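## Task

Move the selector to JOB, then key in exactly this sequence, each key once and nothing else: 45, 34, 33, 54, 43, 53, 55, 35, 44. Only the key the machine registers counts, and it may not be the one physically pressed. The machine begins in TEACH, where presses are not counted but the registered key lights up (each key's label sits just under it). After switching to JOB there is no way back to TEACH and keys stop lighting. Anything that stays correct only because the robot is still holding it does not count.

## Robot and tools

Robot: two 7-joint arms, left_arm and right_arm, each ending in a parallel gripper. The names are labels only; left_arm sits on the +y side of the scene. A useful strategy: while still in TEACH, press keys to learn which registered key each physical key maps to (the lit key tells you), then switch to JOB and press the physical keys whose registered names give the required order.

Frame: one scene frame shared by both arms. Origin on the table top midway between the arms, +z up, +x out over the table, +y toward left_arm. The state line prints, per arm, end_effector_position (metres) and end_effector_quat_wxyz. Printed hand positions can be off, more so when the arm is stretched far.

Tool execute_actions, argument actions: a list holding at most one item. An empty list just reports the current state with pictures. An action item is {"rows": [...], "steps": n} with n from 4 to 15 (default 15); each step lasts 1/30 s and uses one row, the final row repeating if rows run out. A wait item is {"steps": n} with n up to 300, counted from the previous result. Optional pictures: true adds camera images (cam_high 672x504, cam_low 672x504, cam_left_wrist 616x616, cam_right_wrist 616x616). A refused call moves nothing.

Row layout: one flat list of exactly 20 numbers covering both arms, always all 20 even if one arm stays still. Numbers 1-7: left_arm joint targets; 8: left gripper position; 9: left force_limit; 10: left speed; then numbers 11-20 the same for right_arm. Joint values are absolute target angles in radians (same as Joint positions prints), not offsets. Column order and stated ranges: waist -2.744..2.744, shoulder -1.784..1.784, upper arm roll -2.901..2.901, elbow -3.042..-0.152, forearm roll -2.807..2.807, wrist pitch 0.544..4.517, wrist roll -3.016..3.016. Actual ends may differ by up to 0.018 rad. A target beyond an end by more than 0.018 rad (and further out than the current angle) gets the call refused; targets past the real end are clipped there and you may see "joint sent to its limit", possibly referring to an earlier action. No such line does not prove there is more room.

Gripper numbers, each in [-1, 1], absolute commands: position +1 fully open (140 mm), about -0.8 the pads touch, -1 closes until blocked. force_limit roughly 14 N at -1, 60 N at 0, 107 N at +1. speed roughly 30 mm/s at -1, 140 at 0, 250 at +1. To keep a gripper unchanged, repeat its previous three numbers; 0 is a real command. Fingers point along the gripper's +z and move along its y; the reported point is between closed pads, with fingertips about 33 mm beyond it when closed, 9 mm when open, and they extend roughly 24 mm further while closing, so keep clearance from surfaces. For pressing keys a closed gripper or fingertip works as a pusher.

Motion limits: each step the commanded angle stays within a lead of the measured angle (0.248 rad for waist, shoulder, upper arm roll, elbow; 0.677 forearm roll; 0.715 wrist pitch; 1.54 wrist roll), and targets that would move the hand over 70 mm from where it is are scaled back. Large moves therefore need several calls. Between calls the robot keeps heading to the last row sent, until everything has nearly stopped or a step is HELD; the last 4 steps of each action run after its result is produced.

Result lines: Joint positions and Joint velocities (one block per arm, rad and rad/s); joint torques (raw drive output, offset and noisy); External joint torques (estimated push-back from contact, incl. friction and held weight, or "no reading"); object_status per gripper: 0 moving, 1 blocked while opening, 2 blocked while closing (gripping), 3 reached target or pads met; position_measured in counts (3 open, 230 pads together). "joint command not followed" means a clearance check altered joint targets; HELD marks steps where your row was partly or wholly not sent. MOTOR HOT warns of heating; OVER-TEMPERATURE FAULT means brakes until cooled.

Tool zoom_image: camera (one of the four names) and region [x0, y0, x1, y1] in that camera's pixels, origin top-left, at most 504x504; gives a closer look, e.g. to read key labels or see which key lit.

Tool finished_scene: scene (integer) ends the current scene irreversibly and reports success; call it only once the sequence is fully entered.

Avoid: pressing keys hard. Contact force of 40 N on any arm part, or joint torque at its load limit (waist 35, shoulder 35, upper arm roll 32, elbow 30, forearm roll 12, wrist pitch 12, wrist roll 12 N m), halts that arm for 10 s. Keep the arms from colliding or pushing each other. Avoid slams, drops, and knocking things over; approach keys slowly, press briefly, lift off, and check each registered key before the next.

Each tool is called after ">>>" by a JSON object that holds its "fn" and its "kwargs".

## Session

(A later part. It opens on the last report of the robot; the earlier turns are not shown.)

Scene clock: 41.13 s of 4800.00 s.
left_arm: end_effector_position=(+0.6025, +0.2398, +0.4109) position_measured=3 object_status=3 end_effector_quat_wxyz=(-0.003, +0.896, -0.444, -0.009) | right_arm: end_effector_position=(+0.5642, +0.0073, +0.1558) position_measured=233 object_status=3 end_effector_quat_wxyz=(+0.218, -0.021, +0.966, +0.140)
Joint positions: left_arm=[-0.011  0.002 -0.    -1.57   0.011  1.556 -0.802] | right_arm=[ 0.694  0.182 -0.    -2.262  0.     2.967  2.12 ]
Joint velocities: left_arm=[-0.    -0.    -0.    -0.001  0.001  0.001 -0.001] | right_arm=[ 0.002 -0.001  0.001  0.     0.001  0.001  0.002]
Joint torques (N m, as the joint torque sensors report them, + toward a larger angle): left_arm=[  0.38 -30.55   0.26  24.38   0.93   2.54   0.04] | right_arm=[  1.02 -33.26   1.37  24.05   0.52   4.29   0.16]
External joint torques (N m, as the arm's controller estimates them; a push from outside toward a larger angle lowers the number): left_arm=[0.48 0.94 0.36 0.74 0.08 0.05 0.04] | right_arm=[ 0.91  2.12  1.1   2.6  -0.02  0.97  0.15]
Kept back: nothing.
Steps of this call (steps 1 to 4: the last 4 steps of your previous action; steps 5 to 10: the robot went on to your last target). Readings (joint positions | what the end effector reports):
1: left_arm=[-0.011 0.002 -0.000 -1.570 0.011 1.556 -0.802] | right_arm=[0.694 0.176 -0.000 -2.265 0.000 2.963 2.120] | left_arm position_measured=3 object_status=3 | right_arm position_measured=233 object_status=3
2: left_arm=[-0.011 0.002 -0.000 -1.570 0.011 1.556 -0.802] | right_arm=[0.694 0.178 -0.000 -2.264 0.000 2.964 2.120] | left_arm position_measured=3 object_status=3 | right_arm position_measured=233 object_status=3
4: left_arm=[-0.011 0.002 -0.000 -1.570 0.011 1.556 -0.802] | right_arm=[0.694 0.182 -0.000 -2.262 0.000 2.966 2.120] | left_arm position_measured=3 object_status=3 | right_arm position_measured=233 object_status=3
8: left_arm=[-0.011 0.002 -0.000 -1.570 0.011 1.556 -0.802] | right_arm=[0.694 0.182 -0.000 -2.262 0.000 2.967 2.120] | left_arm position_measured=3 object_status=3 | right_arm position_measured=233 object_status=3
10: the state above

>>> {"fn": "execute_actions", "kwargs": {"actions": [{"rows":[[-0.011,0.002,0,-1.57,0.011,1.556,-0.802,1,0,0,0.696,0.14,0,-2.277,0,2.945,2.125,-1,0,0],[-0.011,0.002,0,-1.57,0.011,1.556,-0.802,1,0,0,0.696,0.14,0,-2.277,0,2.945,2.125,-1,0,0],[-0.011,0.002,0,-1.57,0.011,1.556,-0.802,1,0,0,0.696,0.14,0,-2.277,0,2.945,2.125,-1,0,0],[-0.011,0.002,0,-1.57,0.011,1.556,-0.802,1,0,0,0.696,0.14,0,-2.277,0,2.945,2.125,-1,0,0],[-0.011,0.002,0,-1.57,0.011,1.556,-0.802,1,0,0,0.696,0.14,0,-2.277,0,2.945,2.125,-1,0,0],[-0.011,0.002,0,-1.57,0.011,1.556,-0.802,1,0,0,0.696,0.14,0,-2.277,0,2.945,2.125,-1,0,0],[-0.011,0.002,0,-1.57,0.011,1.556,-0.802,1,0,0,0.712,0.122,0,-2.369,0,3.015,2.14,-1,0,0]],"steps":15}]}}

>>> {"fn": "execute_actions", "kwargs": {"actions": [{"steps":22}], "pictures": true}}

Scene clock: 41.80 s of 4800.00 s.
left_arm: end_effector_position=(+0.6025, +0.2398, +0.4109) position_measured=3 object_status=3 end_effector_quat_wxyz=(-0.003, +0.896, -0.444, -0.009) | right_arm: end_effector_position=(+0.5347, -0.0017, +0.1486) position_measured=233 object_status=3 end_effector_quat_wxyz=(+0.211, -0.025, +0.967, +0.138)
Joint positions: left_arm=[-0.011  0.002 -0.    -1.57   0.011  1.556 -0.802] | right_arm=[ 0.708  0.125 -0.001 -2.356  0.     2.99   2.126]
Joint velocities: left_arm=[-0.001  0.     0.001 -0.001  0.     0.     0.   ] | right_arm=[ 0.048  0.015  0.006 -0.212  0.001  0.113  0.027]
Joint torques (N m, as the joint torque sensors report them, + toward a larger angle): left_arm=[  0.62 -30.4    0.2   24.72   0.87   2.53   0.02] | right_arm=[ -0.64 -37.7    1.37  24.27   0.47   4.23   0.13]
External joint torques (N m, as the arm's controller estimates them; a push from outside toward a larger angle lowers the number): left_arm=[0.67 0.94 0.24 1.18 0.02 0.06 0.02] | right_arm=[ 0.79 -1.06  2.61 -0.47 -0.25  0.28  0.13]
Steps of this call (steps 1 to 9: the robot went on to your last target; steps 10 to 20: the first 11 steps of this action). Readings (joint positions | what the end effector reports):
10: left_arm=[-0.011 0.002 -0.000 -1.570 0.011 1.556 -0.802] | right_arm=[0.694 0.175 -0.000 -2.267 0.000 2.963 2.120] | left_arm position_measured=3 object_status=3 | right_arm position_measured=233 object_status=3
11: left_arm=[-0.011 0.002 -0.000 -1.570 0.011 1.556 -0.802] | right_arm=[0.694 0.165 -0.000 -2.271 0.000 2.960 2.120] | left_arm position_measured=3 object_status=3 | right_arm position_measured=233 object_status=3
13: left_arm=[-0.011 0.002 -0.000 -1.570 0.011 1.556 -0.802] | right_arm=[0.694 0.150 -0.000 -2.273 0.000 2.956 2.120] | left_arm position_measured=3 object_status=3 | right_arm position_measured=233 object_status=3
17: left_arm=[-0.011 0.002 -0.000 -1.570 0.011 1.556 -0.802] | right_arm=[0.700 0.126 -0.002 -2.316 0.000 2.975 2.123] | left_arm position_measured=3 object_status=3 | right_arm position_measured=233 object_status=3
20: the state above

Scene clock: 42.53 s of 4800.00 s.
left_arm: end_effector_position=(+0.6025, +0.2398, +0.4109) position_measured=3 object_status=3 end_effector_quat_wxyz=(-0.003, +0.896, -0.444, -0.009) | right_arm: end_effector_position=(+0.5339, -0.0007, +0.1489) position_measured=233 object_status=3 end_effector_quat_wxyz=(+0.215, -0.022, +0.966, +0.143)
Joint positions: left_arm=[-0.011  0.002 -0.    -1.57   0.011  1.556 -0.802] | right_arm=[ 0.71   0.123 -0.001 -2.367  0.     3.013  2.134]
Joint velocities: left_arm=[ 0.001  0.     0.001 -0.     0.001  0.001 -0.001] | right_arm=[ 0.001  0.     0.001 -0.001  0.     0.002  0.002]
Joint torques (N m, as the joint torque sensors report them, + toward a larger angle): left_arm=[  0.71 -30.15   0.12  24.08   0.86   2.49  -0.01] | right_arm=[  1.06 -34.91   1.61  20.38   0.44   3.72   0.2 ]
External joint torques (N m, as the arm's controller estimates them; a push from outside toward a larger angle lowers the number): left_arm=[ 0.63  1.25  0.04  0.49 -0.01  0.   -0.01] | right_arm=[ 0.99 -2.18  1.43 -0.4  -0.07  0.41  0.2 ]
Kept back: nothing.
Steps of this call (steps 1 to 4: the last 4 steps of your previous action; steps 5 to 22: the robot went on to your last target). Readings (joint positions | what the end effector reports):
1: left_arm=[-0.011 0.002 -0.000 -1.570 0.011 1.556 -0.802] | right_arm=[0.709 0.125 -0.001 -2.361 0.000 2.994 2.127] | left_arm position_measured=3 object_status=3 | right_arm position_measured=233 object_status=3
2: left_arm=[-0.011 0.002 -0.000 -1.570 0.011 1.556 -0.802] | right_arm=[0.710 0.125 -0.001 -2.364 0.000 2.997 2.128] | left_arm position_measured=3 object_status=3 | right_arm position_measured=233 object_status=3
4: left_arm=[-0.011 0.002 -0.000 -1.570 0.011 1.556 -0.802] | right_arm=[0.710 0.125 -0.001 -2.367 0.000 3.002 2.129] | left_arm position_measured=3 object_status=3 | right_arm position_measured=233 object_status=3
8: left_arm=[-0.011 0.002 -0.000 -1.570 0.011 1.556 -0.802] | right_arm=[0.710 0.123 -0.001 -2.367 0.000 3.008 2.131] | left_arm position_measured=3 object_status=3 | right_arm position_measured=233 object_status=3
22: the state above

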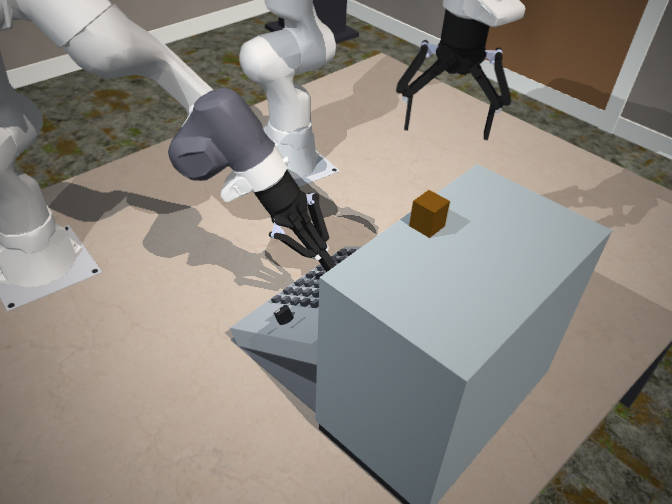

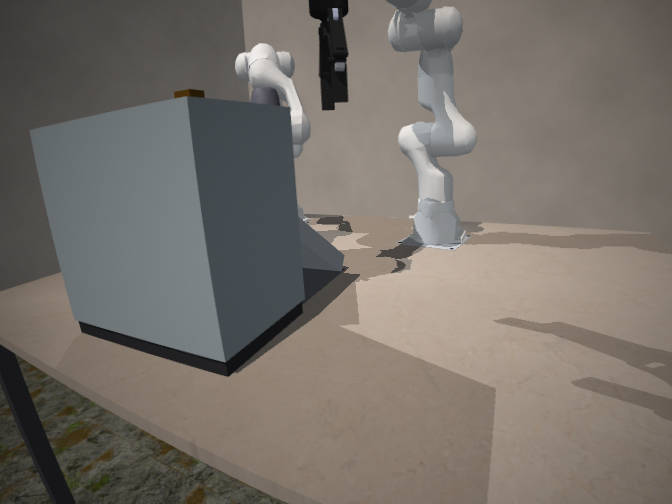

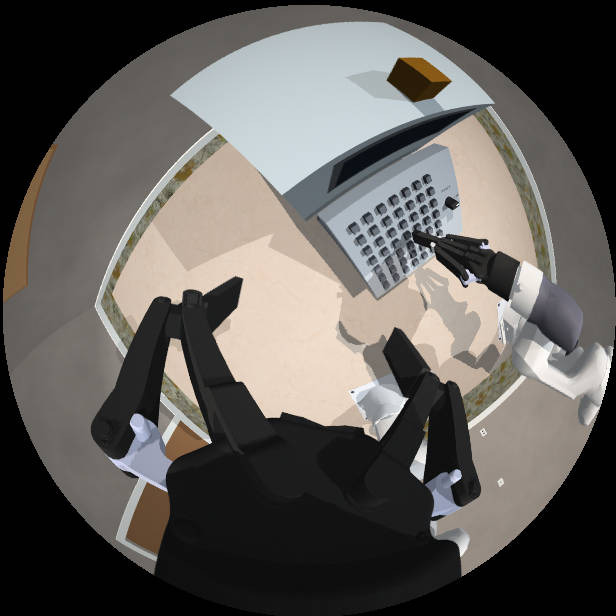

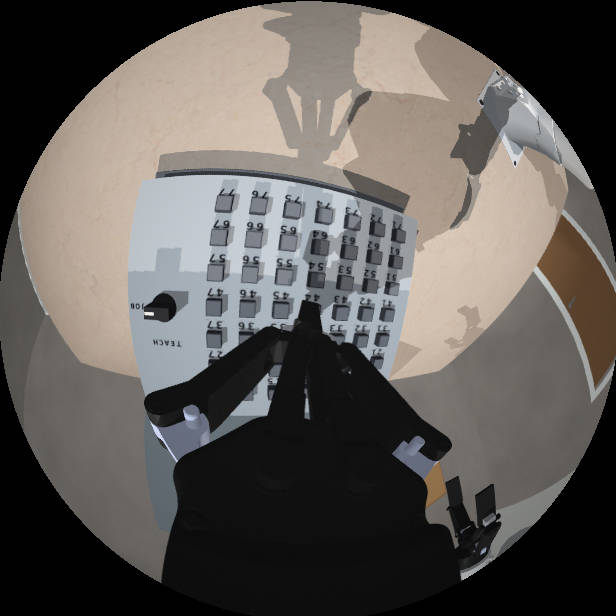

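>>> {"fn": "execute_actions", "kwargs": {"actions": [{"rows":[[-0.011,0.002,0,-1.57,0.011,1.556,-0.802,1,0,0,0.712,0.136,0,-2.362,0,3.022,2.14,-1,0,0],[-0.011,0.002,0,-1.57,0.011,1.556,-0.802,1,0,0,0.712,0.136,0,-2.362,0,3.022,2.14,-1,0,0],[-0.011,0.002,0,-1.57,0.011,1.556,-0.802,1,0,0,0.712,0.136,0,-2.362,0,3.022,2.14,-1,0,0],[-0.011,0.002,0,-1.57,0.011,1.556,-0.802,1,0,0,0.712,0.136,0,-2.362,0,3.022,2.14,-1,0,0],[-0.011,0.002,0,-1.57,0.011,1.556,-0.802,1,0,0,0.712,0.148,0,-2.357,0,3.029,2.14,-1,0,0],[-0.011,0.002,0,-1.57,0.011,1.556,-0.802,1,0,0,0.712,0.148,0,-2.357,0,3.029,2.14,-1,0,0],[-0.011,0.002,0,-1.57,0.011,1.556,-0.802,1,0,0,0.712,0.148,0,-2.357,0,3.029,2.14,-1,0,0],[-0.011,0.002,0,-1.57,0.011,1.556,-0.802,1,0,0,0.712,0.148,0,-2.357,0,3.029,2.14,-1,0,0],[-0.011,0.002,0,-1.57,0.011,1.556,-0.802,1,0,0,0.712,0.157,0,-2.354,0,3.034,2.14,-1,0,0],[-0.011,0.002,0,-1.57,0.011,1.556,-0.802,1,0,0,0.712,0.157,0,-2.354,0,3.034,2.14,-1,0,0],[-0.011,0.002,0,-1.57,0.011,1.556,-0.802,1,0,0,0.712,0.157,0,-2.354,0,3.034,2.14,-1,0,0],[-0.011,0.002,0,-1.57,0.011,1.556,-0.802,1,0,0,0.712,0.157,0,-2.354,0,3.034,2.14,-1,0,0],[-0.011,0.002,0,-1.57,0.011,1.556,-0.802,1,0,0,0.712,0.165,0,-2.351,0,3.039,2.14,-1,0,0]],"steps":15}]}}

>>> {"fn": "execute_actions", "kwargs": {"actions": [{"steps":10}]}}

Scene clock: 43.23 s of 4800.00 s.
left_arm: end_effector_position=(+0.6025, +0.2398, +0.4109) position_measured=3 object_status=3 end_effector_quat_wxyz=(-0.003, +0.896, -0.444, -0.009) | right_arm: end_effector_position=(+0.5363, +0.0010, +0.1388) position_measured=233 object_status=3 end_effector_quat_wxyz=(+0.213, -0.022, +0.966, +0.142)
Joint positions: left_arm=[-0.011  0.002 -0.    -1.57   0.011  1.556 -0.802] | right_arm=[ 0.71   0.152 -0.001 -2.357  0.     3.027  2.135]
Joint velocities: left_arm=[ 0.001  0.     0.001  0.     0.001 -0.001 -0.   ] | right_arm=[ 0.001  0.046 -0.001  0.017  0.001  0.036 -0.   ]
Joint torques (N m, as the joint torque sensors report them, + toward a larger angle): left_arm=[  0.97 -30.57   0.35  24.51   0.89   2.49  -0.07] | right_arm=[  1.01 -32.99   1.67  23.17   0.47   3.49   0.19]
External joint torques (N m, as the arm's controller estimates them; a push from outside toward a larger angle lowers the number): left_arm=[ 0.92  0.95  0.3   0.83  0.03 -0.01 -0.07] | right_arm=[ 1.02  1.58  1.54  2.22 -0.04  0.07  0.19]
Steps of this call (steps 1 to 10: the robot went on to your last target; steps 11 to 21: the first 11 steps of this action). Readings (joint positions | what the end effector reports):
11: left_arm=[-0.011 0.002 -0.000 -1.570 0.011 1.556 -0.802] | right_arm=[0.710 0.125 -0.001 -2.366 0.000 3.014 2.134] | left_arm position_measured=3 object_status=3 | right_arm position_measured=233 object_status=3
12: left_arm=[-0.011 0.002 -0.000 -1.570 0.011 1.556 -0.802] | right_arm=[0.710 0.128 -0.001 -2.365 0.000 3.015 2.134] | left_arm position_measured=3 object_status=3 | right_arm position_measured=233 object_status=3
14: left_arm=[-0.011 0.002 -0.000 -1.570 0.011 1.556 -0.802] | right_arm=[0.710 0.132 -0.001 -2.364 0.000 3.017 2.134] | left_arm position_measured=3 object_status=3 | right_arm position_measured=233 object_status=3
18: left_arm=[-0.011 0.002 -0.000 -1.570 0.011 1.556 -0.802] | right_arm=[0.710 0.144 -0.001 -2.360 0.000 3.022 2.134] | left_arm position_measured=3 object_status=3 | right_arm position_measured=233 object_status=3
21: the state above

Scene clock: 43.57 s of 4800.00 s.
left_arm: end_effector_position=(+0.6025, +0.2398, +0.4109) position_measured=3 object_status=3 end_effector_quat_wxyz=(-0.003, +0.896, -0.444, -0.009) | right_arm: end_effector_position=(+0.5379, +0.0021, +0.1374) position_measured=233 object_status=3 end_effector_quat_wxyz=(+0.214, -0.022, +0.966, +0.143)
Joint positions: left_arm=[-0.011  0.002 -0.    -1.57   0.011  1.556 -0.802] | right_arm=[ 0.71   0.159 -0.001 -2.353  0.     3.034  2.135]
Joint velocities: left_arm=[ 0.001 -0.    -0.001 -0.001  0.001  0.     0.   ] | right_arm=[-0.    -0.    -0.    -0.     0.     0.     0.002]
Joint torques (N m, as the joint torque sensors report them, + toward a larger angle): left_arm=[  0.36 -30.13  -0.04  24.78   0.84   2.48   0.03] | right_arm=[  1.   -31.22   1.73  22.91   0.43   4.14   0.14]
External joint torques (N m, as the arm's controller estimates them; a push from outside toward a larger angle lowers the number): left_arm=[ 0.36  1.27 -0.04  1.2  -0.02  0.    0.03] | right_arm=[ 0.92  2.48  1.51  2.4  -0.06  0.82  0.13]
Kept back: nothing.
Steps of this call (steps 1 to 4: the last 4 steps of your previous action; steps 5 to 10: the robot went on to your last target). Readings (joint positions | what the end effector reports):
1: left_arm=[-0.011 0.002 -0.000 -1.570 0.011 1.556 -0.802] | right_arm=[0.710 0.153 -0.001 -2.356 0.000 3.028 2.135] | left_arm position_measured=3 object_status=3 | right_arm position_measured=233 object_status=3
2: left_arm=[-0.011 0.002 -0.000 -1.570 0.011 1.556 -0.802] | right_arm=[0.710 0.155 -0.001 -2.355 0.000 3.029 2.135] | left_arm position_measured=3 object_status=3 | right_arm position_measured=233 object_status=3
4: left_arm=[-0.011 0.002 -0.000 -1.570 0.011 1.556 -0.802] | right_arm=[0.710 0.159 -0.001 -2.353 0.000 3.032 2.135] | left_arm position_measured=3 object_status=3 | right_arm position_measured=233 object_status=3
8: left_arm=[-0.011 0.002 -0.000 -1.570 0.011 1.556 -0.802] | right_arm=[0.710 0.159 -0.001 -2.353 0.000 3.034 2.135] | left_arm position_measured=3 object_status=3 | right_arm position_measured=233 object_status=3
10: the state above

>>> {"fn": "execute_actions", "kwargs": {"actions": [{"rows":[[-0.011,0.002,0,-1.57,0.011,1.556,-0.802,1,0,0,0.712,0.115,0,-2.37,0,3.01,2.14,-1,0,0],[-0.011,0.002,0,-1.57,0.011,1.556,-0.802,1,0,0,0.712,0.115,0,-2.37,0,3.01,2.14,-1,0,0],[-0.011,0.002,0,-1.57,0.011,1.556,-0.802,1,0,0,0.712,0.115,0,-2.37,0,3.01,2.14,-1,0,0],[-0.011,0.002,0,-1.57,0.011,1.556,-0.802,1,0,0,0.712,0.115,0,-2.37,0,3.01,2.14,-1,0,0],[-0.011,0.002,0,-1.57,0.011,1.556,-0.802,1,0,0,0.712,0.115,0,-2.37,0,3.01,2.14,-1,0,0],[-0.011,0.002,0,-1.57,0.011,1.556,-0.802,1,0,0,0.712,0.115,0,-2.37,0,3.01,2.14,-1,0,0],[-0.011,0.002,0,-1.57,0.011,1.556,-0.802,1,0,0,0.668,0.072,0,-2.424,0,3.025,2.1,-1,0,0],[-0.011,0.002,0,-1.57,0.011,1.556,-0.802,1,0,0,0.668,0.072,0,-2.424,0,3.025,2.1,-1,0,0],[-0.011,0.002,0,-1.57,0.011,1.556,-0.802,1,0,0,0.668,0.072,0,-2.424,0,3.025,2.1,-1,0,0],[-0.011,0.002,0,-1.57,0.011,1.556,-0.802,1,0,0,0.624,0.036,0,-2.477,0,3.043,2.06,-1,0,0]],"steps":15}]}}

>>> {"fn": "execute_actions", "kwargs": {"actions": [{"steps":22}], "pictures": true}}

Scene clock: 44.33 s of 4800.00 s.
left_arm: end_effector_position=(+0.6025, +0.2398, +0.4109) position_measured=3 object_status=3 end_effector_quat_wxyz=(-0.003, +0.896, -0.444, -0.009) | right_arm: end_effector_position=(+0.5334, -0.0385, +0.1536) position_measured=233 object_status=3 end_effector_quat_wxyz=(+0.221, -0.008, +0.966, +0.137)
Joint positions: left_arm=[-0.011  0.002 -0.    -1.57   0.011  1.556 -0.802] | right_arm=[ 0.657  0.06   0.004 -2.441  0.     3.028  2.115]
Joint velocities: left_arm=[-0.001  0.    -0.    -0.     0.     0.001 -0.   ] | right_arm=[-0.419 -0.331 -0.052 -0.466  0.001  0.071 -0.166]
Joint torques (N m, as the joint torque sensors report them, + toward a larger angle): left_arm=[  1.01 -29.89   0.15  24.61   0.88   2.58  -0.03] | right_arm=[  0.11 -29.45   1.    23.23   0.48   3.93  -0.28]
External joint torques (N m, as the arm's controller estimates them; a push from outside toward a larger angle lowers the number): left_arm=[ 1.14  1.51  0.28  1.    0.03  0.09 -0.03] | right_arm=[-1.95 -1.54 -0.54 -0.21 -0.16  0.35 -0.29]
Steps of this call (steps 1 to 12: the robot went on to your last target; steps 13 to 23: the first 11 steps of this action). Readings (joint positions | what the end effector reports):
13: left_arm=[-0.011 0.002 -0.000 -1.570 0.011 1.556 -0.802] | right_arm=[0.710 0.152 -0.001 -2.359 0.000 3.030 2.135] | left_arm position_measured=3 object_status=3 | right_arm position_measured=233 object_status=3
14: left_arm=[-0.011 0.002 -0.000 -1.570 0.011 1.556 -0.802] | right_arm=[0.710 0.141 -0.001 -2.363 0.000 3.026 2.135] | left_arm position_measured=3 object_status=3 | right_arm position_measured=233 object_status=3
16: left_arm=[-0.011 0.002 -0.000 -1.570 0.011 1.556 -0.802] | right_arm=[0.710 0.125 -0.001 -2.365 0.000 3.022 2.135] | left_arm position_measured=3 object_status=3 | right_arm position_measured=233 object_status=3
20: left_arm=[-0.011 0.002 -0.000 -1.570 0.011 1.556 -0.802] | right_arm=[0.694 0.095 0.003 -2.394 0.000 3.021 2.130] | left_arm position_measured=3 object_status=3 | right_arm position_measured=233 object_status=3
23: the state above

Scene clock: 45.07 s of 4800.00 s.
left_arm: end_effector_position=(+0.6025, +0.2398, +0.4109) position_measured=3 object_status=3 end_effector_quat_wxyz=(-0.003, +0.896, -0.444, -0.009) | right_arm: end_effector_position=(+0.5374, -0.0635, +0.1531) position_measured=233 object_status=3 end_effector_quat_wxyz=(+0.228, -0.012, +0.965, +0.128)
Joint positions: left_arm=[-0.011  0.002 -0.    -1.57   0.011  1.556 -0.802] | right_arm=[ 0.626  0.037 -0.002 -2.475  0.     3.041  2.07 ]
Joint velocities: left_arm=[ 0.     0.001 -0.001 -0.001  0.002 -0.     0.001] | right_arm=[-0.002  0.     0.001 -0.001 -0.     0.001 -0.015]
Joint torques (N m, as the joint torque sensors report them, + toward a larger angle): left_arm=[  0.44 -30.03   0.48  24.78   0.92   2.52   0.01] | right_arm=[ -0.85 -31.43   2.34  20.47   0.45   3.63  -0.32]
External joint torques (N m, as the arm's controller estimates them; a push from outside toward a larger angle lowers the number): left_arm=[0.45 1.42 0.48 1.17 0.06 0.03 0.01] | right_arm=[-0.8  -1.88  2.36 -0.02 -0.05  0.32 -0.33]
Kept back: nothing.
Steps of this call (steps 1 to 4: the last 4 steps of your previous action; steps 5 to 22: the robot went on to your last target). Readings (joint positions | what the end effector reports):
1: left_arm=[-0.011 0.002 -0.000 -1.570 0.011 1.556 -0.802] | right_arm=[0.645 0.051 0.002 -2.454 0.000 3.030 2.110] | left_arm position_measured=3 object_status=3 | right_arm position_measured=233 object_status=3
2: left_arm=[-0.011 0.002 -0.000 -1.570 0.011 1.556 -0.802] | right_arm=[0.636 0.046 -0.001 -2.461 0.000 3.032 2.106] | left_arm position_measured=3 object_status=3 | right_arm position_measured=233 object_status=3
4: left_arm=[-0.011 0.002 -0.000 -1.570 0.011 1.556 -0.802] | right_arm=[0.627 0.041 -0.002 -2.470 0.000 3.035 2.098] | left_arm position_measured=3 object_status=3 | right_arm position_measured=233 object_status=3
8: left_arm=[-0.011 0.002 -0.000 -1.570 0.011 1.556 -0.802] | right_arm=[0.626 0.038 -0.002 -2.474 0.000 3.038 2.086] | left_arm position_measured=3 object_status=3 | right_arm position_measured=233 object_status=3
22: the state above

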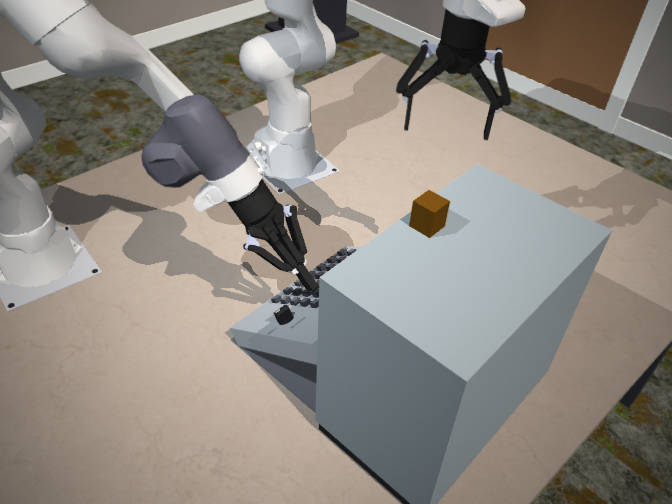

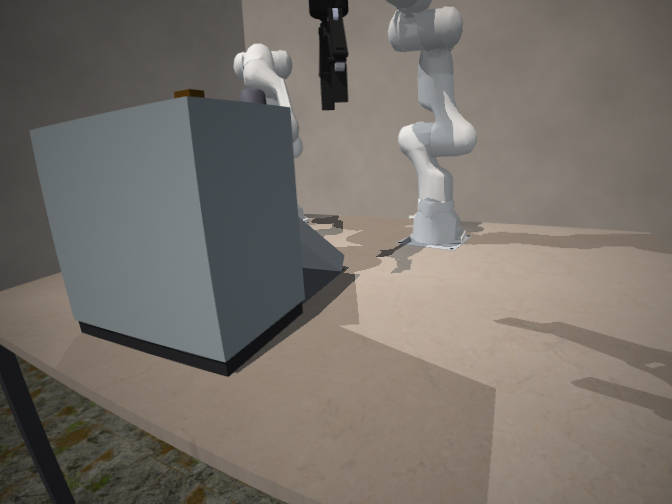

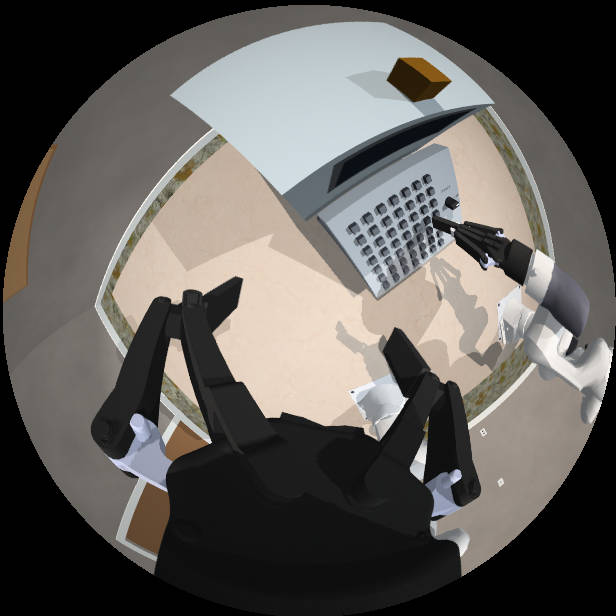

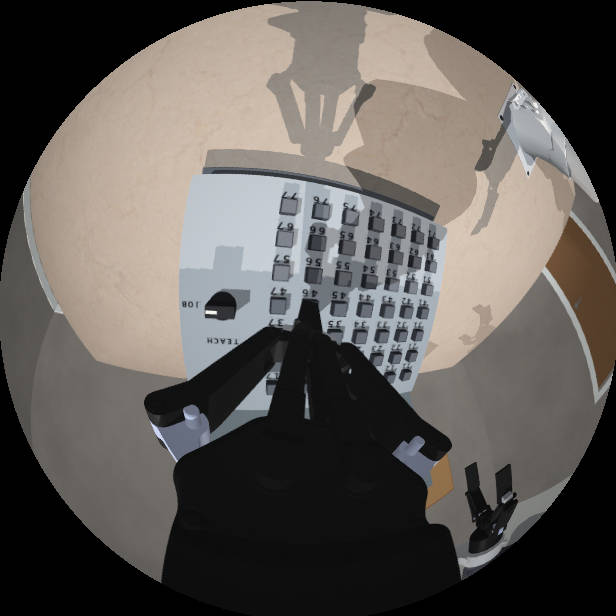

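>>> {"fn": "execute_actions", "kwargs": {"actions": [{"rows":[[-0.011,0.002,0,-1.57,0.011,1.556,-0.802,1,0,0,0.626,0.052,0,-2.469,0,3.051,2.06,-1,0,0],[-0.011,0.002,0,-1.57,0.011,1.556,-0.802,1,0,0,0.626,0.052,0,-2.469,0,3.051,2.06,-1,0,0],[-0.011,0.002,0,-1.57,0.011,1.556,-0.802,1,0,0,0.626,0.052,0,-2.469,0,3.051,2.06,-1,0,0],[-0.011,0.002,0,-1.57,0.011,1.556,-0.802,1,0,0,0.626,0.052,0,-2.469,0,3.051,2.06,-1,0,0],[-0.011,0.002,0,-1.57,0.011,1.556,-0.802,1,0,0,0.626,0.064,0,-2.464,0,3.058,2.06,-1,0,0],[-0.011,0.002,0,-1.57,0.011,1.556,-0.802,1,0,0,0.626,0.064,0,-2.464,0,3.058,2.06,-1,0,0],[-0.011,0.002,0,-1.57,0.011,1.556,-0.802,1,0,0,0.626,0.064,0,-2.464,0,3.058,2.06,-1,0,0],[-0.011,0.002,0,-1.57,0.011,1.556,-0.802,1,0,0,0.626,0.064,0,-2.464,0,3.058,2.06,-1,0,0],[-0.011,0.002,0,-1.57,0.011,1.556,-0.802,1,0,0,0.626,0.073,0,-2.461,0,3.063,2.06,-1,0,0],[-0.011,0.002,0,-1.57,0.011,1.556,-0.802,1,0,0,0.626,0.073,0,-2.461,0,3.063,2.06,-1,0,0],[-0.011,0.002,0,-1.57,0.011,1.556,-0.802,1,0,0,0.626,0.073,0,-2.461,0,3.063,2.06,-1,0,0],[-0.011,0.002,0,-1.57,0.011,1.556,-0.802,1,0,0,0.626,0.073,0,-2.461,0,3.063,2.06,-1,0,0],[-0.011,0.002,0,-1.57,0.011,1.556,-0.802,1,0,0,0.626,0.08,0,-2.458,0,3.067,2.06,-1,0,0]],"steps":15}]}}

>>> {"fn": "execute_actions", "kwargs": {"actions": [{"steps":10}]}}

Scene clock: 45.80 s of 4800.00 s.
left_arm: end_effector_position=(+0.6025, +0.2398, +0.4109) position_measured=3 object_status=3 end_effector_quat_wxyz=(-0.003, +0.896, -0.444, -0.009) | right_arm: end_effector_position=(+0.5401, -0.0619, +0.1428) position_measured=233 object_status=3 end_effector_quat_wxyz=(+0.226, -0.014, +0.966, +0.126)
Joint positions: left_arm=[-0.011  0.002 -0.    -1.57   0.011  1.556 -0.802] | right_arm=[ 0.626  0.068 -0.002 -2.464  0.     3.055  2.066]
Joint velocities: left_arm=[ 0.001 -0.001 -0.    -0.001  0.002  0.     0.001] | right_arm=[ 0.     0.06   0.     0.012 -0.001  0.031 -0.002]
Joint torques (N m, as the joint torque sensors report them, + toward a larger angle): left_arm=[  0.25 -30.21  -0.31  24.47   0.89   2.49  -0.03] | right_arm=[  0.15 -31.77   2.46  22.48   0.44   3.71  -0.33]
External joint torques (N m, as the arm's controller estimates them; a push from outside toward a larger angle lowers the number): left_arm=[ 0.12  1.18 -0.44  0.9   0.02  0.01 -0.03] | right_arm=[ 0.15 -0.46  2.4   2.01 -0.04  0.33 -0.33]
Steps of this call (steps 1 to 11: the robot went on to your last target; steps 12 to 22: the first 11 steps of this action). Readings (joint positions | what the end effector reports):
12: left_arm=[-0.011 0.002 -0.000 -1.570 0.011 1.556 -0.802] | right_arm=[0.626 0.039 -0.002 -2.474 0.000 3.042 2.067] | left_arm position_measured=3 object_status=3 | right_arm position_measured=233 object_status=3
13: left_arm=[-0.011 0.002 -0.000 -1.570 0.011 1.556 -0.802] | right_arm=[0.626 0.043 -0.002 -2.472 0.000 3.044 2.067] | left_arm position_measured=3 object_status=3 | right_arm position_measured=233 object_status=3
15: left_arm=[-0.011 0.002 -0.000 -1.570 0.011 1.556 -0.802] | right_arm=[0.626 0.048 -0.002 -2.471 0.000 3.045 2.066] | left_arm position_measured=3 object_status=3 | right_arm position_measured=233 object_status=3
19: left_arm=[-0.011 0.002 -0.000 -1.570 0.011 1.556 -0.802] | right_arm=[0.626 0.060 -0.002 -2.467 0.000 3.051 2.066] | left_arm position_measured=3 object_status=3 | right_arm position_measured=233 object_status=3
22: the state above

Scene clock: 46.13 s of 4800.00 s.
left_arm: end_effector_position=(+0.6025, +0.2398, +0.4109) position_measured=3 object_status=3 end_effector_quat_wxyz=(-0.003, +0.896, -0.444, -0.009) | right_arm: end_effector_position=(+0.5418, -0.0610, +0.1408) position_measured=233 object_status=3 end_effector_quat_wxyz=(+0.227, -0.014, +0.966, +0.126)
Joint positions: left_arm=[-0.011  0.002 -0.    -1.57   0.011  1.556 -0.802] | right_arm=[ 0.626  0.078 -0.002 -2.46   0.     3.063  2.066]
Joint velocities: left_arm=[-0.    -0.002 -0.001 -0.    -0.    -0.001  0.   ] | right_arm=[ 0.     0.002 -0.     0.002 -0.001  0.008 -0.002]
Joint torques (N m, as the joint torque sensors report them, + toward a larger angle): left_arm=[  0.15 -30.47   0.24  24.49   0.93   2.52   0.  ] | right_arm=[  0.2  -30.51   2.41  22.82   0.44   3.66  -0.33]
External joint torques (N m, as the arm's controller estimates them; a push from outside toward a larger angle lowers the number): left_arm=[0.31 1.06 0.4  0.83 0.09 0.03 0.  ] | right_arm=[ 0.26  0.07  2.39  2.65 -0.05  0.35 -0.33]
Kept back: nothing.
Steps of this call (steps 1 to 4: the last 4 steps of your previous action; steps 5 to 10: the robot went on to your last target). Readings (joint positions | what the end effector reports):
1: left_arm=[-0.011 0.002 -0.000 -1.570 0.011 1.556 -0.802] | right_arm=[0.626 0.070 -0.002 -2.464 0.000 3.056 2.066] | left_arm position_measured=3 object_status=3 | right_arm position_measured=233 object_status=3
2: left_arm=[-0.011 0.002 -0.000 -1.570 0.011 1.556 -0.802] | right_arm=[0.626 0.072 -0.002 -2.463 0.000 3.058 2.066] | left_arm position_measured=3 object_status=3 | right_arm position_measured=233 object_status=3
4: left_arm=[-0.011 0.002 -0.000 -1.570 0.011 1.556 -0.802] | right_arm=[0.626 0.076 -0.002 -2.461 0.000 3.060 2.066] | left_arm position_measured=3 object_status=3 | right_arm position_measured=233 object_status=3
8: left_arm=[-0.011 0.002 -0.000 -1.570 0.011 1.556 -0.802] | right_arm=[0.626 0.078 -0.002 -2.460 0.000 3.062 2.066] | left_arm position_measured=3 object_status=3 | right_arm position_measured=233 object_status=3
10: the state above

>>> {"fn": "execute_actions", "kwargs": {"actions": [{"rows":[[-0.011,0.002,0,-1.57,0.011,1.556,-0.802,1,0,0,0.626,0.088,0,-2.455,0,3.072,2.06,-1,0,0]],"steps":13}]}}

Scene clock: 46.57 s of 4800.00 s.
left_arm: end_effector_position=(+0.6025, +0.2398, +0.4109) position_measured=3 object_status=3 end_effector_quat_wxyz=(-0.003, +0.896, -0.444, -0.009) | right_arm: end_effector_position=(+0.5431, -0.0602, +0.1399) position_measured=233 object_status=3 end_effector_quat_wxyz=(+0.227, -0.014, +0.965, +0.127)
Joint positions: left_arm=[-0.011  0.002 -0.    -1.57   0.011  1.556 -0.802] | right_arm=[ 0.626  0.083 -0.002 -2.457  0.     3.068  2.066]
Joint velocities: left_arm=[ 0.001 -0.     0.001 -0.     0.     0.001 -0.002] | right_arm=[-0.001  0.     0.001  0.     0.    -0.001 -0.   ]
Joint torques (N m, as the joint torque sensors report them, + toward a larger angle): left_arm=[  0.7  -30.08   0.11  24.92   0.91   2.49   0.  ] | right_arm=[  0.08 -28.82   2.12  22.35   0.46   4.01  -0.33]
External joint torques (N m, as the arm's controller estimates them; a push from outside toward a larger angle lowers the number): left_arm=[ 0.56  1.44 -0.03  1.26  0.04  0.    0.  ] | right_arm=[ 0.09  1.96  2.05  2.23 -0.03  0.7  -0.33]
Steps of this call (steps 1 to 4: the robot went on to your last target; steps 5 to 13: the first 9 steps of this action). Readings (joint positions | what the end effector reports):
5: left_arm=[-0.011 0.002 -0.000 -1.570 0.011 1.556 -0.802] | right_arm=[0.626 0.079 -0.002 -2.459 0.000 3.065 2.066] | left_arm position_measured=3 object_status=3 | right_arm position_measured=233 object_status=3
6: left_arm=[-0.011 0.002 -0.000 -1.570 0.011 1.556 -0.802] | right_arm=[0.626 0.081 -0.002 -2.458 0.000 3.066 2.066] | left_arm position_measured=3 object_status=3 | right_arm position_measured=233 object_status=3
8: left_arm=[-0.011 0.002 -0.000 -1.570 0.011 1.556 -0.802] | right_arm=[0.626 0.083 -0.002 -2.457 0.000 3.067 2.066] | left_arm position_measured=3 object_status=3 | right_arm position_measured=233 object_status=3
12: left_arm=[-0.011 0.002 -0.000 -1.570 0.011 1.556 -0.802] | right_arm=[0.626 0.083 -0.002 -2.457 0.000 3.068 2.066] | left_arm position_measured=3 object_status=3 | right_arm position_measured=233 object_status=3
13: the state above

>>> {"fn": "execute_actions", "kwargs": {"actions": [{"rows":[[-0.011,0.002,0,-1.57,0.011,1.556,-0.802,1,0,0,0.626,0.02,0,-2.48,0,3.03,2.06,-1,0,0],[-0.011,0.002,0,-1.57,0.011,1.556,-0.802,1,0,0,0.626,0.02,0,-2.48,0,3.03,2.06,-1,0,0],[-0.011,0.002,0,-1.57,0.011,1.556,-0.802,1,0,0,0.626,0.02,0,-2.48,0,3.03,2.06,-1,0,0],[-0.011,0.002,0,-1.57,0.011,1.556,-0.802,1,0,0,0.626,0.02,0,-2.48,0,3.03,2.06,-1,0,0],[-0.011,0.002,0,-1.57,0.011,1.556,-0.802,1,0,0,0.626,0.02,0,-2.48,0,3.03,2.06,-1,0,0],[-0.011,0.002,0,-1.57,0.011,1.556,-0.802,1,0,0,0.626,0.02,0,-2.48,0,3.03,2.06,-1,0,0],[-0.011,0.002,0,-1.57,0.011,1.556,-0.802,1,0,0,0.61,0.03,0,-2.39,0,2.96,2.04,-1,0,0],[-0.011,0.002,0,-1.57,0.011,1.556,-0.802,1,0,0,0.61,0.03,0,-2.39,0,2.96,2.04,-1,0,0],[-0.011,0.002,0,-1.57,0.011,1.556,-0.802,1,0,0,0.61,0.03,0,-2.39,0,2.96,2.04,-1,0,0],[-0.011,0.002,0,-1.57,0.011,1.556,-0.802,1,0,0,0.588,0.086,0,-2.299,0,2.919,2.02,-1,0,0]],"steps":15}]}}

>>> {"fn": "execute_actions", "kwargs": {"actions": [{"steps":22}], "pictures": true}}

Scene clock: 47.27 s of 4800.00 s.
left_arm: end_effector_position=(+0.6025, +0.2398, +0.4109) position_measured=3 object_status=3 end_effector_quat_wxyz=(-0.003, +0.896, -0.444, -0.009) | right_arm: end_effector_position=(+0.5775, -0.0533, +0.1922) position_measured=233 object_status=3 end_effector_quat_wxyz=(+0.247, -0.012, +0.960, +0.133)
Joint positions: left_arm=[-0.011  0.002 -0.    -1.57   0.011  1.556 -0.802] | right_arm=[ 0.605  0.055  0.001 -2.355 -0.     2.98   2.054]
Joint velocities: left_arm=[0.    0.001 0.001 0.001 0.    0.    0.002] | right_arm=[-0.196  0.352  0.     0.813 -0.    -0.317 -0.093]
Joint torques (N m, as the joint torque sensors report them, + toward a larger angle): left_arm=[  0.97 -30.19   0.04  24.65   0.83   2.4   -0.06] | right_arm=[ -1.24 -31.16   0.35  16.69   0.61   1.92  -0.26]
External joint torques (N m, as the arm's controller estimates them; a push from outside toward a larger angle lowers the number): left_arm=[ 0.96  1.14  0.02  1.07 -0.03 -0.08 -0.06] | right_arm=[-1.98 -0.24  1.25  2.34  0.1  -0.43 -0.26]
Steps of this call (steps 1 to 4: the last 4 steps of your previous action; steps 5 to 10: the robot went on to your last target; steps 11 to 21: the first 11 steps of this action). Readings (joint positions | what the end effector reports):
11: left_arm=[-0.011 0.002 -0.000 -1.570 0.011 1.556 -0.802] | right_arm=[0.626 0.073 -0.002 -2.464 0.000 3.061 2.066] | left_arm position_measured=3 object_status=3 | right_arm position_measured=233 object_status=3
12: left_arm=[-0.011 0.002 -0.000 -1.570 0.011 1.556 -0.802] | right_arm=[0.626 0.057 -0.002 -2.471 0.000 3.055 2.066] | left_arm position_measured=3 object_status=3 | right_arm position_measured=233 object_status=3
14: left_arm=[-0.011 0.002 -0.000 -1.570 0.011 1.556 -0.802] | right_arm=[0.626 0.034 -0.002 -2.474 0.000 3.048 2.066] | left_arm position_measured=3 object_status=3 | right_arm position_measured=233 object_status=3
18: left_arm=[-0.011 0.002 -0.000 -1.570 0.011 1.556 -0.802] | right_arm=[0.620 0.030 -0.000 -2.436 0.000 3.016 2.062] | left_arm position_measured=3 object_status=3 | right_arm position_measured=233 object_status=3
21: the state above

Scene clock: 48.00 s of 4800.00 s.
left_arm: end_effector_position=(+0.6025, +0.2398, +0.4109) position_measured=3 object_status=3 end_effector_quat_wxyz=(-0.003, +0.896, -0.444, -0.009) | right_arm: end_effector_position=(+0.5894, -0.0597, +0.1891) position_measured=233 object_status=3 end_effector_quat_wxyz=(+0.236, -0.016, +0.964, +0.121)
Joint positions: left_arm=[-0.011  0.002 -0.    -1.57   0.011  1.556 -0.802] | right_arm=[ 0.59   0.085 -0.    -2.301 -0.     2.922  2.028]
Joint velocities: left_arm=[ 0.001 -0.     0.     0.     0.002 -0.001 -0.001] | right_arm=[-0.002 -0.001 -0.001  0.001 -0.001 -0.004 -0.007]
Joint torques (N m, as the joint torque sensors report them, + toward a larger angle): left_arm=[  0.56 -30.05   0.1   24.55   0.86   2.49   0.01] | right_arm=[ -1.12 -33.32   1.21  24.18   0.65   3.    -0.24]
External joint torques (N m, as the arm's controller estimates them; a push from outside toward a larger angle lowers the number): left_arm=[ 0.45  1.38 -0.01  0.94 -0.01  0.01  0.01] | right_arm=[-1.04 -0.47  1.2   2.01  0.06 -0.34 -0.24]
Kept back: nothing.
Steps of this call (steps 1 to 4: the last 4 steps of your previous action; steps 5 to 22: the robot went on to your last target). Readings (joint positions | what the end effector reports):
1: left_arm=[-0.011 0.002 -0.000 -1.570 0.011 1.556 -0.802] | right_arm=[0.600 0.065 0.001 -2.334 -0.000 2.970 2.051] | left_arm position_measured=3 object_status=3 | right_arm position_measured=233 object_status=3
2: left_arm=[-0.011 0.002 -0.000 -1.570 0.011 1.556 -0.802] | right_arm=[0.595 0.071 0.000 -2.321 -0.000 2.962 2.048] | left_arm position_measured=3 object_status=3 | right_arm position_measured=233 object_status=3
4: left_arm=[-0.011 0.002 -0.000 -1.570 0.011 1.556 -0.802] | right_arm=[0.591 0.078 -0.000 -2.308 -0.000 2.949 2.044] | left_arm position_measured=3 object_status=3 | right_arm position_measured=233 object_status=3
8: left_arm=[-0.011 0.002 -0.000 -1.570 0.011 1.556 -0.802] | right_arm=[0.590 0.084 -0.000 -2.302 -0.000 2.934 2.037] | left_arm position_measured=3 object_status=3 | right_arm position_measured=233 object_status=3
22: the state above

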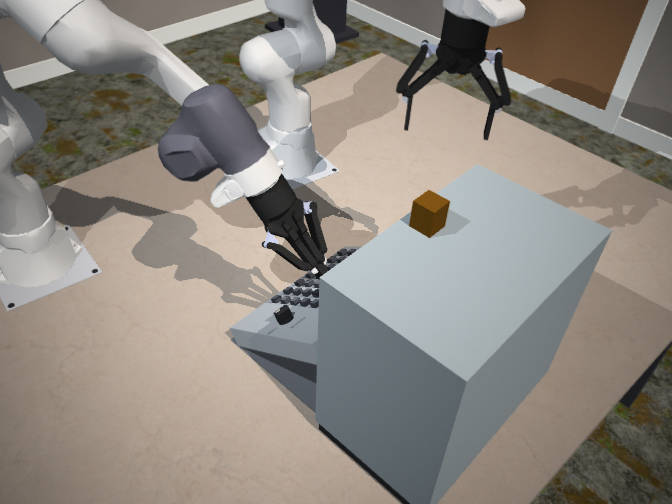

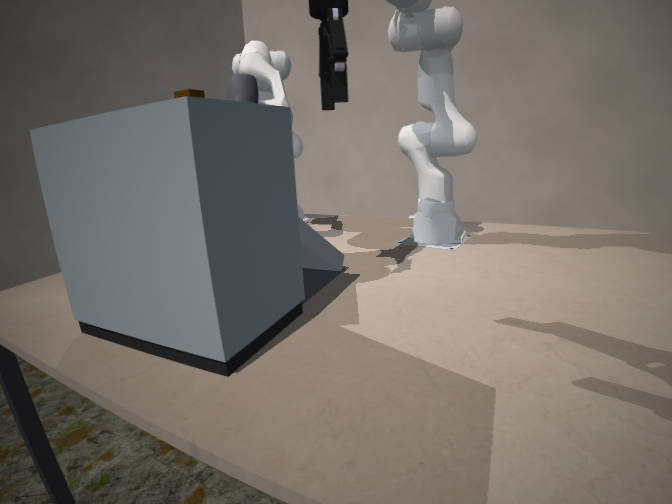

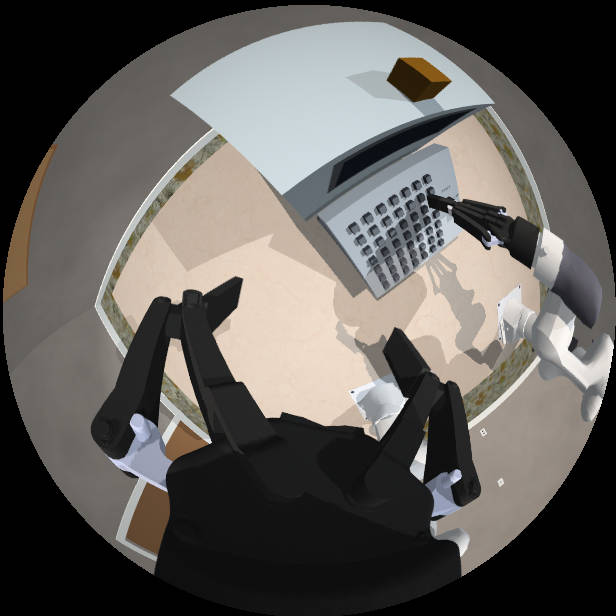

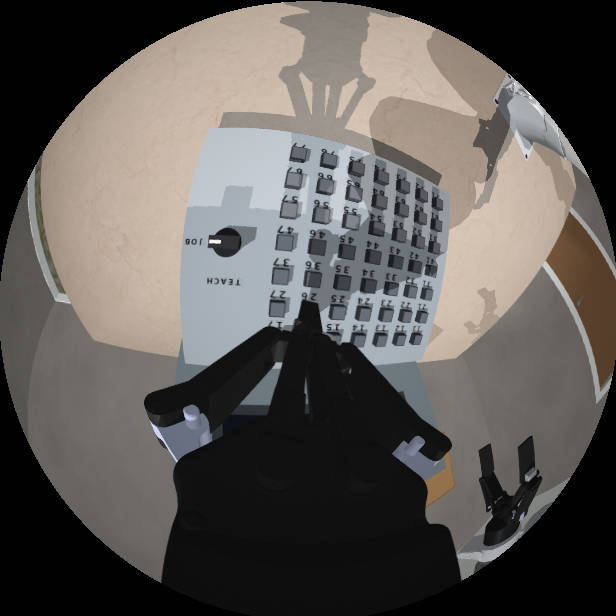

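>>> {"fn": "execute_actions", "kwargs": {"actions": [{"rows":[[-0.011,0.002,0,-1.57,0.011,1.556,-0.802,1,0,0,0.59,0.1,0,-2.295,0,2.929,2.02,-1,0,0],[-0.011,0.002,0,-1.57,0.011,1.556,-0.802,1,0,0,0.59,0.1,0,-2.295,0,2.929,2.02,-1,0,0],[-0.011,0.002,0,-1.57,0.011,1.556,-0.802,1,0,0,0.59,0.1,0,-2.295,0,2.929,2.02,-1,0,0],[-0.011,0.002,0,-1.57,0.011,1.556,-0.802,1,0,0,0.59,0.113,0,-2.29,0,2.937,2.02,-1,0,0],[-0.011,0.002,0,-1.57,0.011,1.556,-0.802,1,0,0,0.59,0.113,0,-2.29,0,2.937,2.02,-1,0,0],[-0.011,0.002,0,-1.57,0.011,1.556,-0.802,1,0,0,0.59,0.113,0,-2.29,0,2.937,2.02,-1,0,0],[-0.011,0.002,0,-1.57,0.011,1.556,-0.802,1,0,0,0.59,0.113,0,-2.29,0,2.937,2.02,-1,0,0],[-0.011,0.002,0,-1.57,0.011,1.556,-0.802,1,0,0,0.59,0.122,0,-2.286,0,2.942,2.02,-1,0,0],[-0.011,0.002,0,-1.57,0.011,1.556,-0.802,1,0,0,0.59,0.122,0,-2.286,0,2.942,2.02,-1,0,0],[-0.011,0.002,0,-1.57,0.011,1.556,-0.802,1,0,0,0.59,0.122,0,-2.286,0,2.942,2.02,-1,0,0],[-0.011,0.002,0,-1.57,0.011,1.556,-0.802,1,0,0,0.59,0.122,0,-2.286,0,2.942,2.02,-1,0,0],[-0.011,0.002,0,-1.57,0.011,1.556,-0.802,1,0,0,0.59,0.13,0,-2.283,0,2.947,2.02,-1,0,0]],"steps":15}]}}

>>> {"fn": "execute_actions", "kwargs": {"actions": [{"steps":10}]}}

Scene clock: 48.77 s of 4800.00 s.
left_arm: end_effector_position=(+0.6025, +0.2398, +0.4109) position_measured=3 object_status=3 end_effector_quat_wxyz=(-0.003, +0.896, -0.444, -0.009) | right_arm: end_effector_position=(+0.5922, -0.0582, +0.1757) position_measured=233 object_status=3 end_effector_quat_wxyz=(+0.232, -0.017, +0.965, +0.118)
Joint positions: left_arm=[-0.011  0.002 -0.    -1.57   0.011  1.556 -0.802] | right_arm=[ 0.59   0.119 -0.    -2.289 -0.     2.935  2.026]
Joint velocities: left_arm=[ 0.001  0.001 -0.001  0.    -0.    -0.    -0.001] | right_arm=[-0.     0.035 -0.001  0.012  0.001  0.034  0.   ]
Joint torques (N m, as the joint torque sensors report them, + toward a larger angle): left_arm=[  0.42 -29.95   0.39  24.61   0.79   2.49  -0.06] | right_arm=[  0.04 -34.74   1.14  24.1    0.61   3.53  -0.29]
External joint torques (N m, as the arm's controller estimates them; a push from outside toward a larger angle lowers the number): left_arm=[ 0.42  1.51  0.39  0.98 -0.07  0.   -0.06] | right_arm=[ 0.16  0.06  1.13  1.75  0.03  0.23 -0.29]
Steps of this call (steps 1 to 12: the robot went on to your last target; steps 13 to 23: the first 11 steps of this action). Readings (joint positions | what the end effector reports):
13: left_arm=[-0.011 0.002 -0.000 -1.570 0.011 1.556 -0.802] | right_arm=[0.590 0.087 -0.000 -2.299 -0.000 2.922 2.026] | left_arm position_measured=3 object_status=3 | right_arm position_measured=233 object_status=3
14: left_arm=[-0.011 0.002 -0.000 -1.570 0.011 1.556 -0.802] | right_arm=[0.590 0.090 -0.000 -2.298 -0.000 2.923 2.026] | left_arm position_measured=3 object_status=3 | right_arm position_measured=233 object_status=3
16: left_arm=[-0.011 0.002 -0.000 -1.570 0.011 1.556 -0.802] | right_arm=[0.590 0.098 -0.000 -2.296 -0.000 2.926 2.026] | left_arm position_measured=3 object_status=3 | right_arm position_measured=233 object_status=3
20: left_arm=[-0.011 0.002 -0.000 -1.570 0.011 1.556 -0.802] | right_arm=[0.590 0.112 -0.000 -2.292 -0.000 2.931 2.026] | left_arm position_measured=3 object_status=3 | right_arm position_measured=233 object_status=3
23: the state above

Scene clock: 49.10 s of 4800.00 s.
left_arm: end_effector_position=(+0.6025, +0.2398, +0.4109) position_measured=3 object_status=3 end_effector_quat_wxyz=(-0.003, +0.896, -0.444, -0.009) | right_arm: end_effector_position=(+0.5943, -0.0571, +0.1741) position_measured=233 object_status=3 end_effector_quat_wxyz=(+0.233, -0.017, +0.965, +0.119)
Joint positions: left_arm=[-0.011  0.002 -0.    -1.57   0.011  1.556 -0.802] | right_arm=[ 0.59   0.128 -0.    -2.285 -0.     2.943  2.026]
Joint velocities: left_arm=[ 0.001 -0.001 -0.     0.    -0.001 -0.    -0.   ] | right_arm=[ 0.    -0.001  0.001 -0.    -0.     0.006  0.001]
Joint torques (N m, as the joint torque sensors report them, + toward a larger angle): left_arm=[  0.75 -29.91   0.12  24.44   0.86   2.44  -0.1 ] | right_arm=[  0.13 -33.82   1.05  23.82   0.64   3.85  -0.33]
External joint torques (N m, as the arm's controller estimates them; a push from outside toward a larger angle lowers the number): left_arm=[ 0.73  1.6   0.09  0.78  0.   -0.05 -0.1 ] | right_arm=[ 0.06  0.17  0.85  2.    0.08  0.53 -0.33]
Kept back: nothing.
Steps of this call (steps 1 to 4: the last 4 steps of your previous action; steps 5 to 10: the robot went on to your last target). Readings (joint positions | what the end effector reports):
1: left_arm=[-0.011 0.002 -0.000 -1.570 0.011 1.556 -0.802] | right_arm=[0.590 0.121 -0.000 -2.288 -0.000 2.937 2.026] | left_arm position_measured=3 object_status=3 | right_arm position_measured=233 object_status=3
2: left_arm=[-0.011 0.002 -0.000 -1.570 0.011 1.556 -0.802] | right_arm=[0.590 0.123 -0.000 -2.287 -0.000 2.938 2.026] | left_arm position_measured=3 object_status=3 | right_arm position_measured=233 object_status=3
4: left_arm=[-0.011 0.002 -0.000 -1.570 0.011 1.556 -0.802] | right_arm=[0.590 0.126 -0.000 -2.286 -0.000 2.940 2.026] | left_arm position_measured=3 object_status=3 | right_arm position_measured=233 object_status=3
8: left_arm=[-0.011 0.002 -0.000 -1.570 0.011 1.556 -0.802] | right_arm=[0.590 0.127 -0.000 -2.285 -0.000 2.942 2.026] | left_arm position_measured=3 object_status=3 | right_arm position_measured=233 object_status=3
10: the state above

>>> {"fn": "execute_actions", "kwargs": {"actions": [{"rows":[[-0.011,0.002,0,-1.57,0.011,1.556,-0.802,1,0,0,0.59,0.138,0,-2.28,0,2.952,2.02,-1,0,0]],"steps":13}]}}

Scene clock: 49.53 s of 4800.00 s.
left_arm: end_effector_position=(+0.6025, +0.2398, +0.4109) position_measured=3 object_status=3 end_effector_quat_wxyz=(-0.003, +0.896, -0.444, -0.009) | right_arm: end_effector_position=(+0.5953, -0.0566, +0.1739) position_measured=233 object_status=3 end_effector_quat_wxyz=(+0.234, -0.017, +0.965, +0.119)
Joint positions: left_arm=[-0.011  0.002 -0.    -1.57   0.011  1.556 -0.802] | right_arm=[ 0.59   0.13  -0.    -2.283 -0.     2.945  2.026]
Joint velocities: left_arm=[-0.001 -0.001  0.001  0.001  0.    -0.    -0.001] | right_arm=[-0.001 -0.    -0.    -0.002 -0.    -0.     0.002]
Joint torques (N m, as the joint torque sensors report them, + toward a larger angle): left_arm=[  0.87 -30.1   -0.08  24.8    0.93   2.52  -0.06] | right_arm=[  0.17 -30.16   1.51  24.6    0.63   4.41  -0.33]
External joint torques (N m, as the arm's controller estimates them; a push from outside toward a larger angle lowers the number): left_arm=[ 0.88  1.25 -0.07  1.24  0.08  0.04 -0.06] | right_arm=[ 0.24  3.8   1.45  2.85  0.06  1.09 -0.33]
Steps of this call (steps 1 to 4: the robot went on to your last target; steps 5 to 13: the first 9 steps of this action). Readings (joint positions | what the end effector reports):
5: left_arm=[-0.011 0.002 -0.000 -1.570 0.011 1.556 -0.802] | right_arm=[0.590 0.129 -0.000 -2.284 -0.000 2.944 2.026] | left_arm position_measured=3 object_status=3 | right_arm position_measured=233 object_status=3
6: left_arm=[-0.011 0.002 -0.000 -1.570 0.011 1.556 -0.802] | right_arm=[0.590 0.130 -0.000 -2.283 -0.000 2.945 2.026] | left_arm position_measured=3 object_status=3 | right_arm position_measured=233 object_status=3
8: left_arm=[-0.011 0.002 -0.000 -1.570 0.011 1.556 -0.802] | right_arm=[0.590 0.130 -0.000 -2.283 -0.000 2.945 2.026] | left_arm position_measured=3 object_status=3 | right_arm position_measured=233 object_status=3
12: left_arm=[-0.011 0.002 -0.000 -1.570 0.011 1.556 -0.802] | right_arm=[0.590 0.130 -0.000 -2.283 -0.000 2.945 2.026] | left_arm position_measured=3 object_status=3 | right_arm position_measured=233 object_status=3
13: the state above


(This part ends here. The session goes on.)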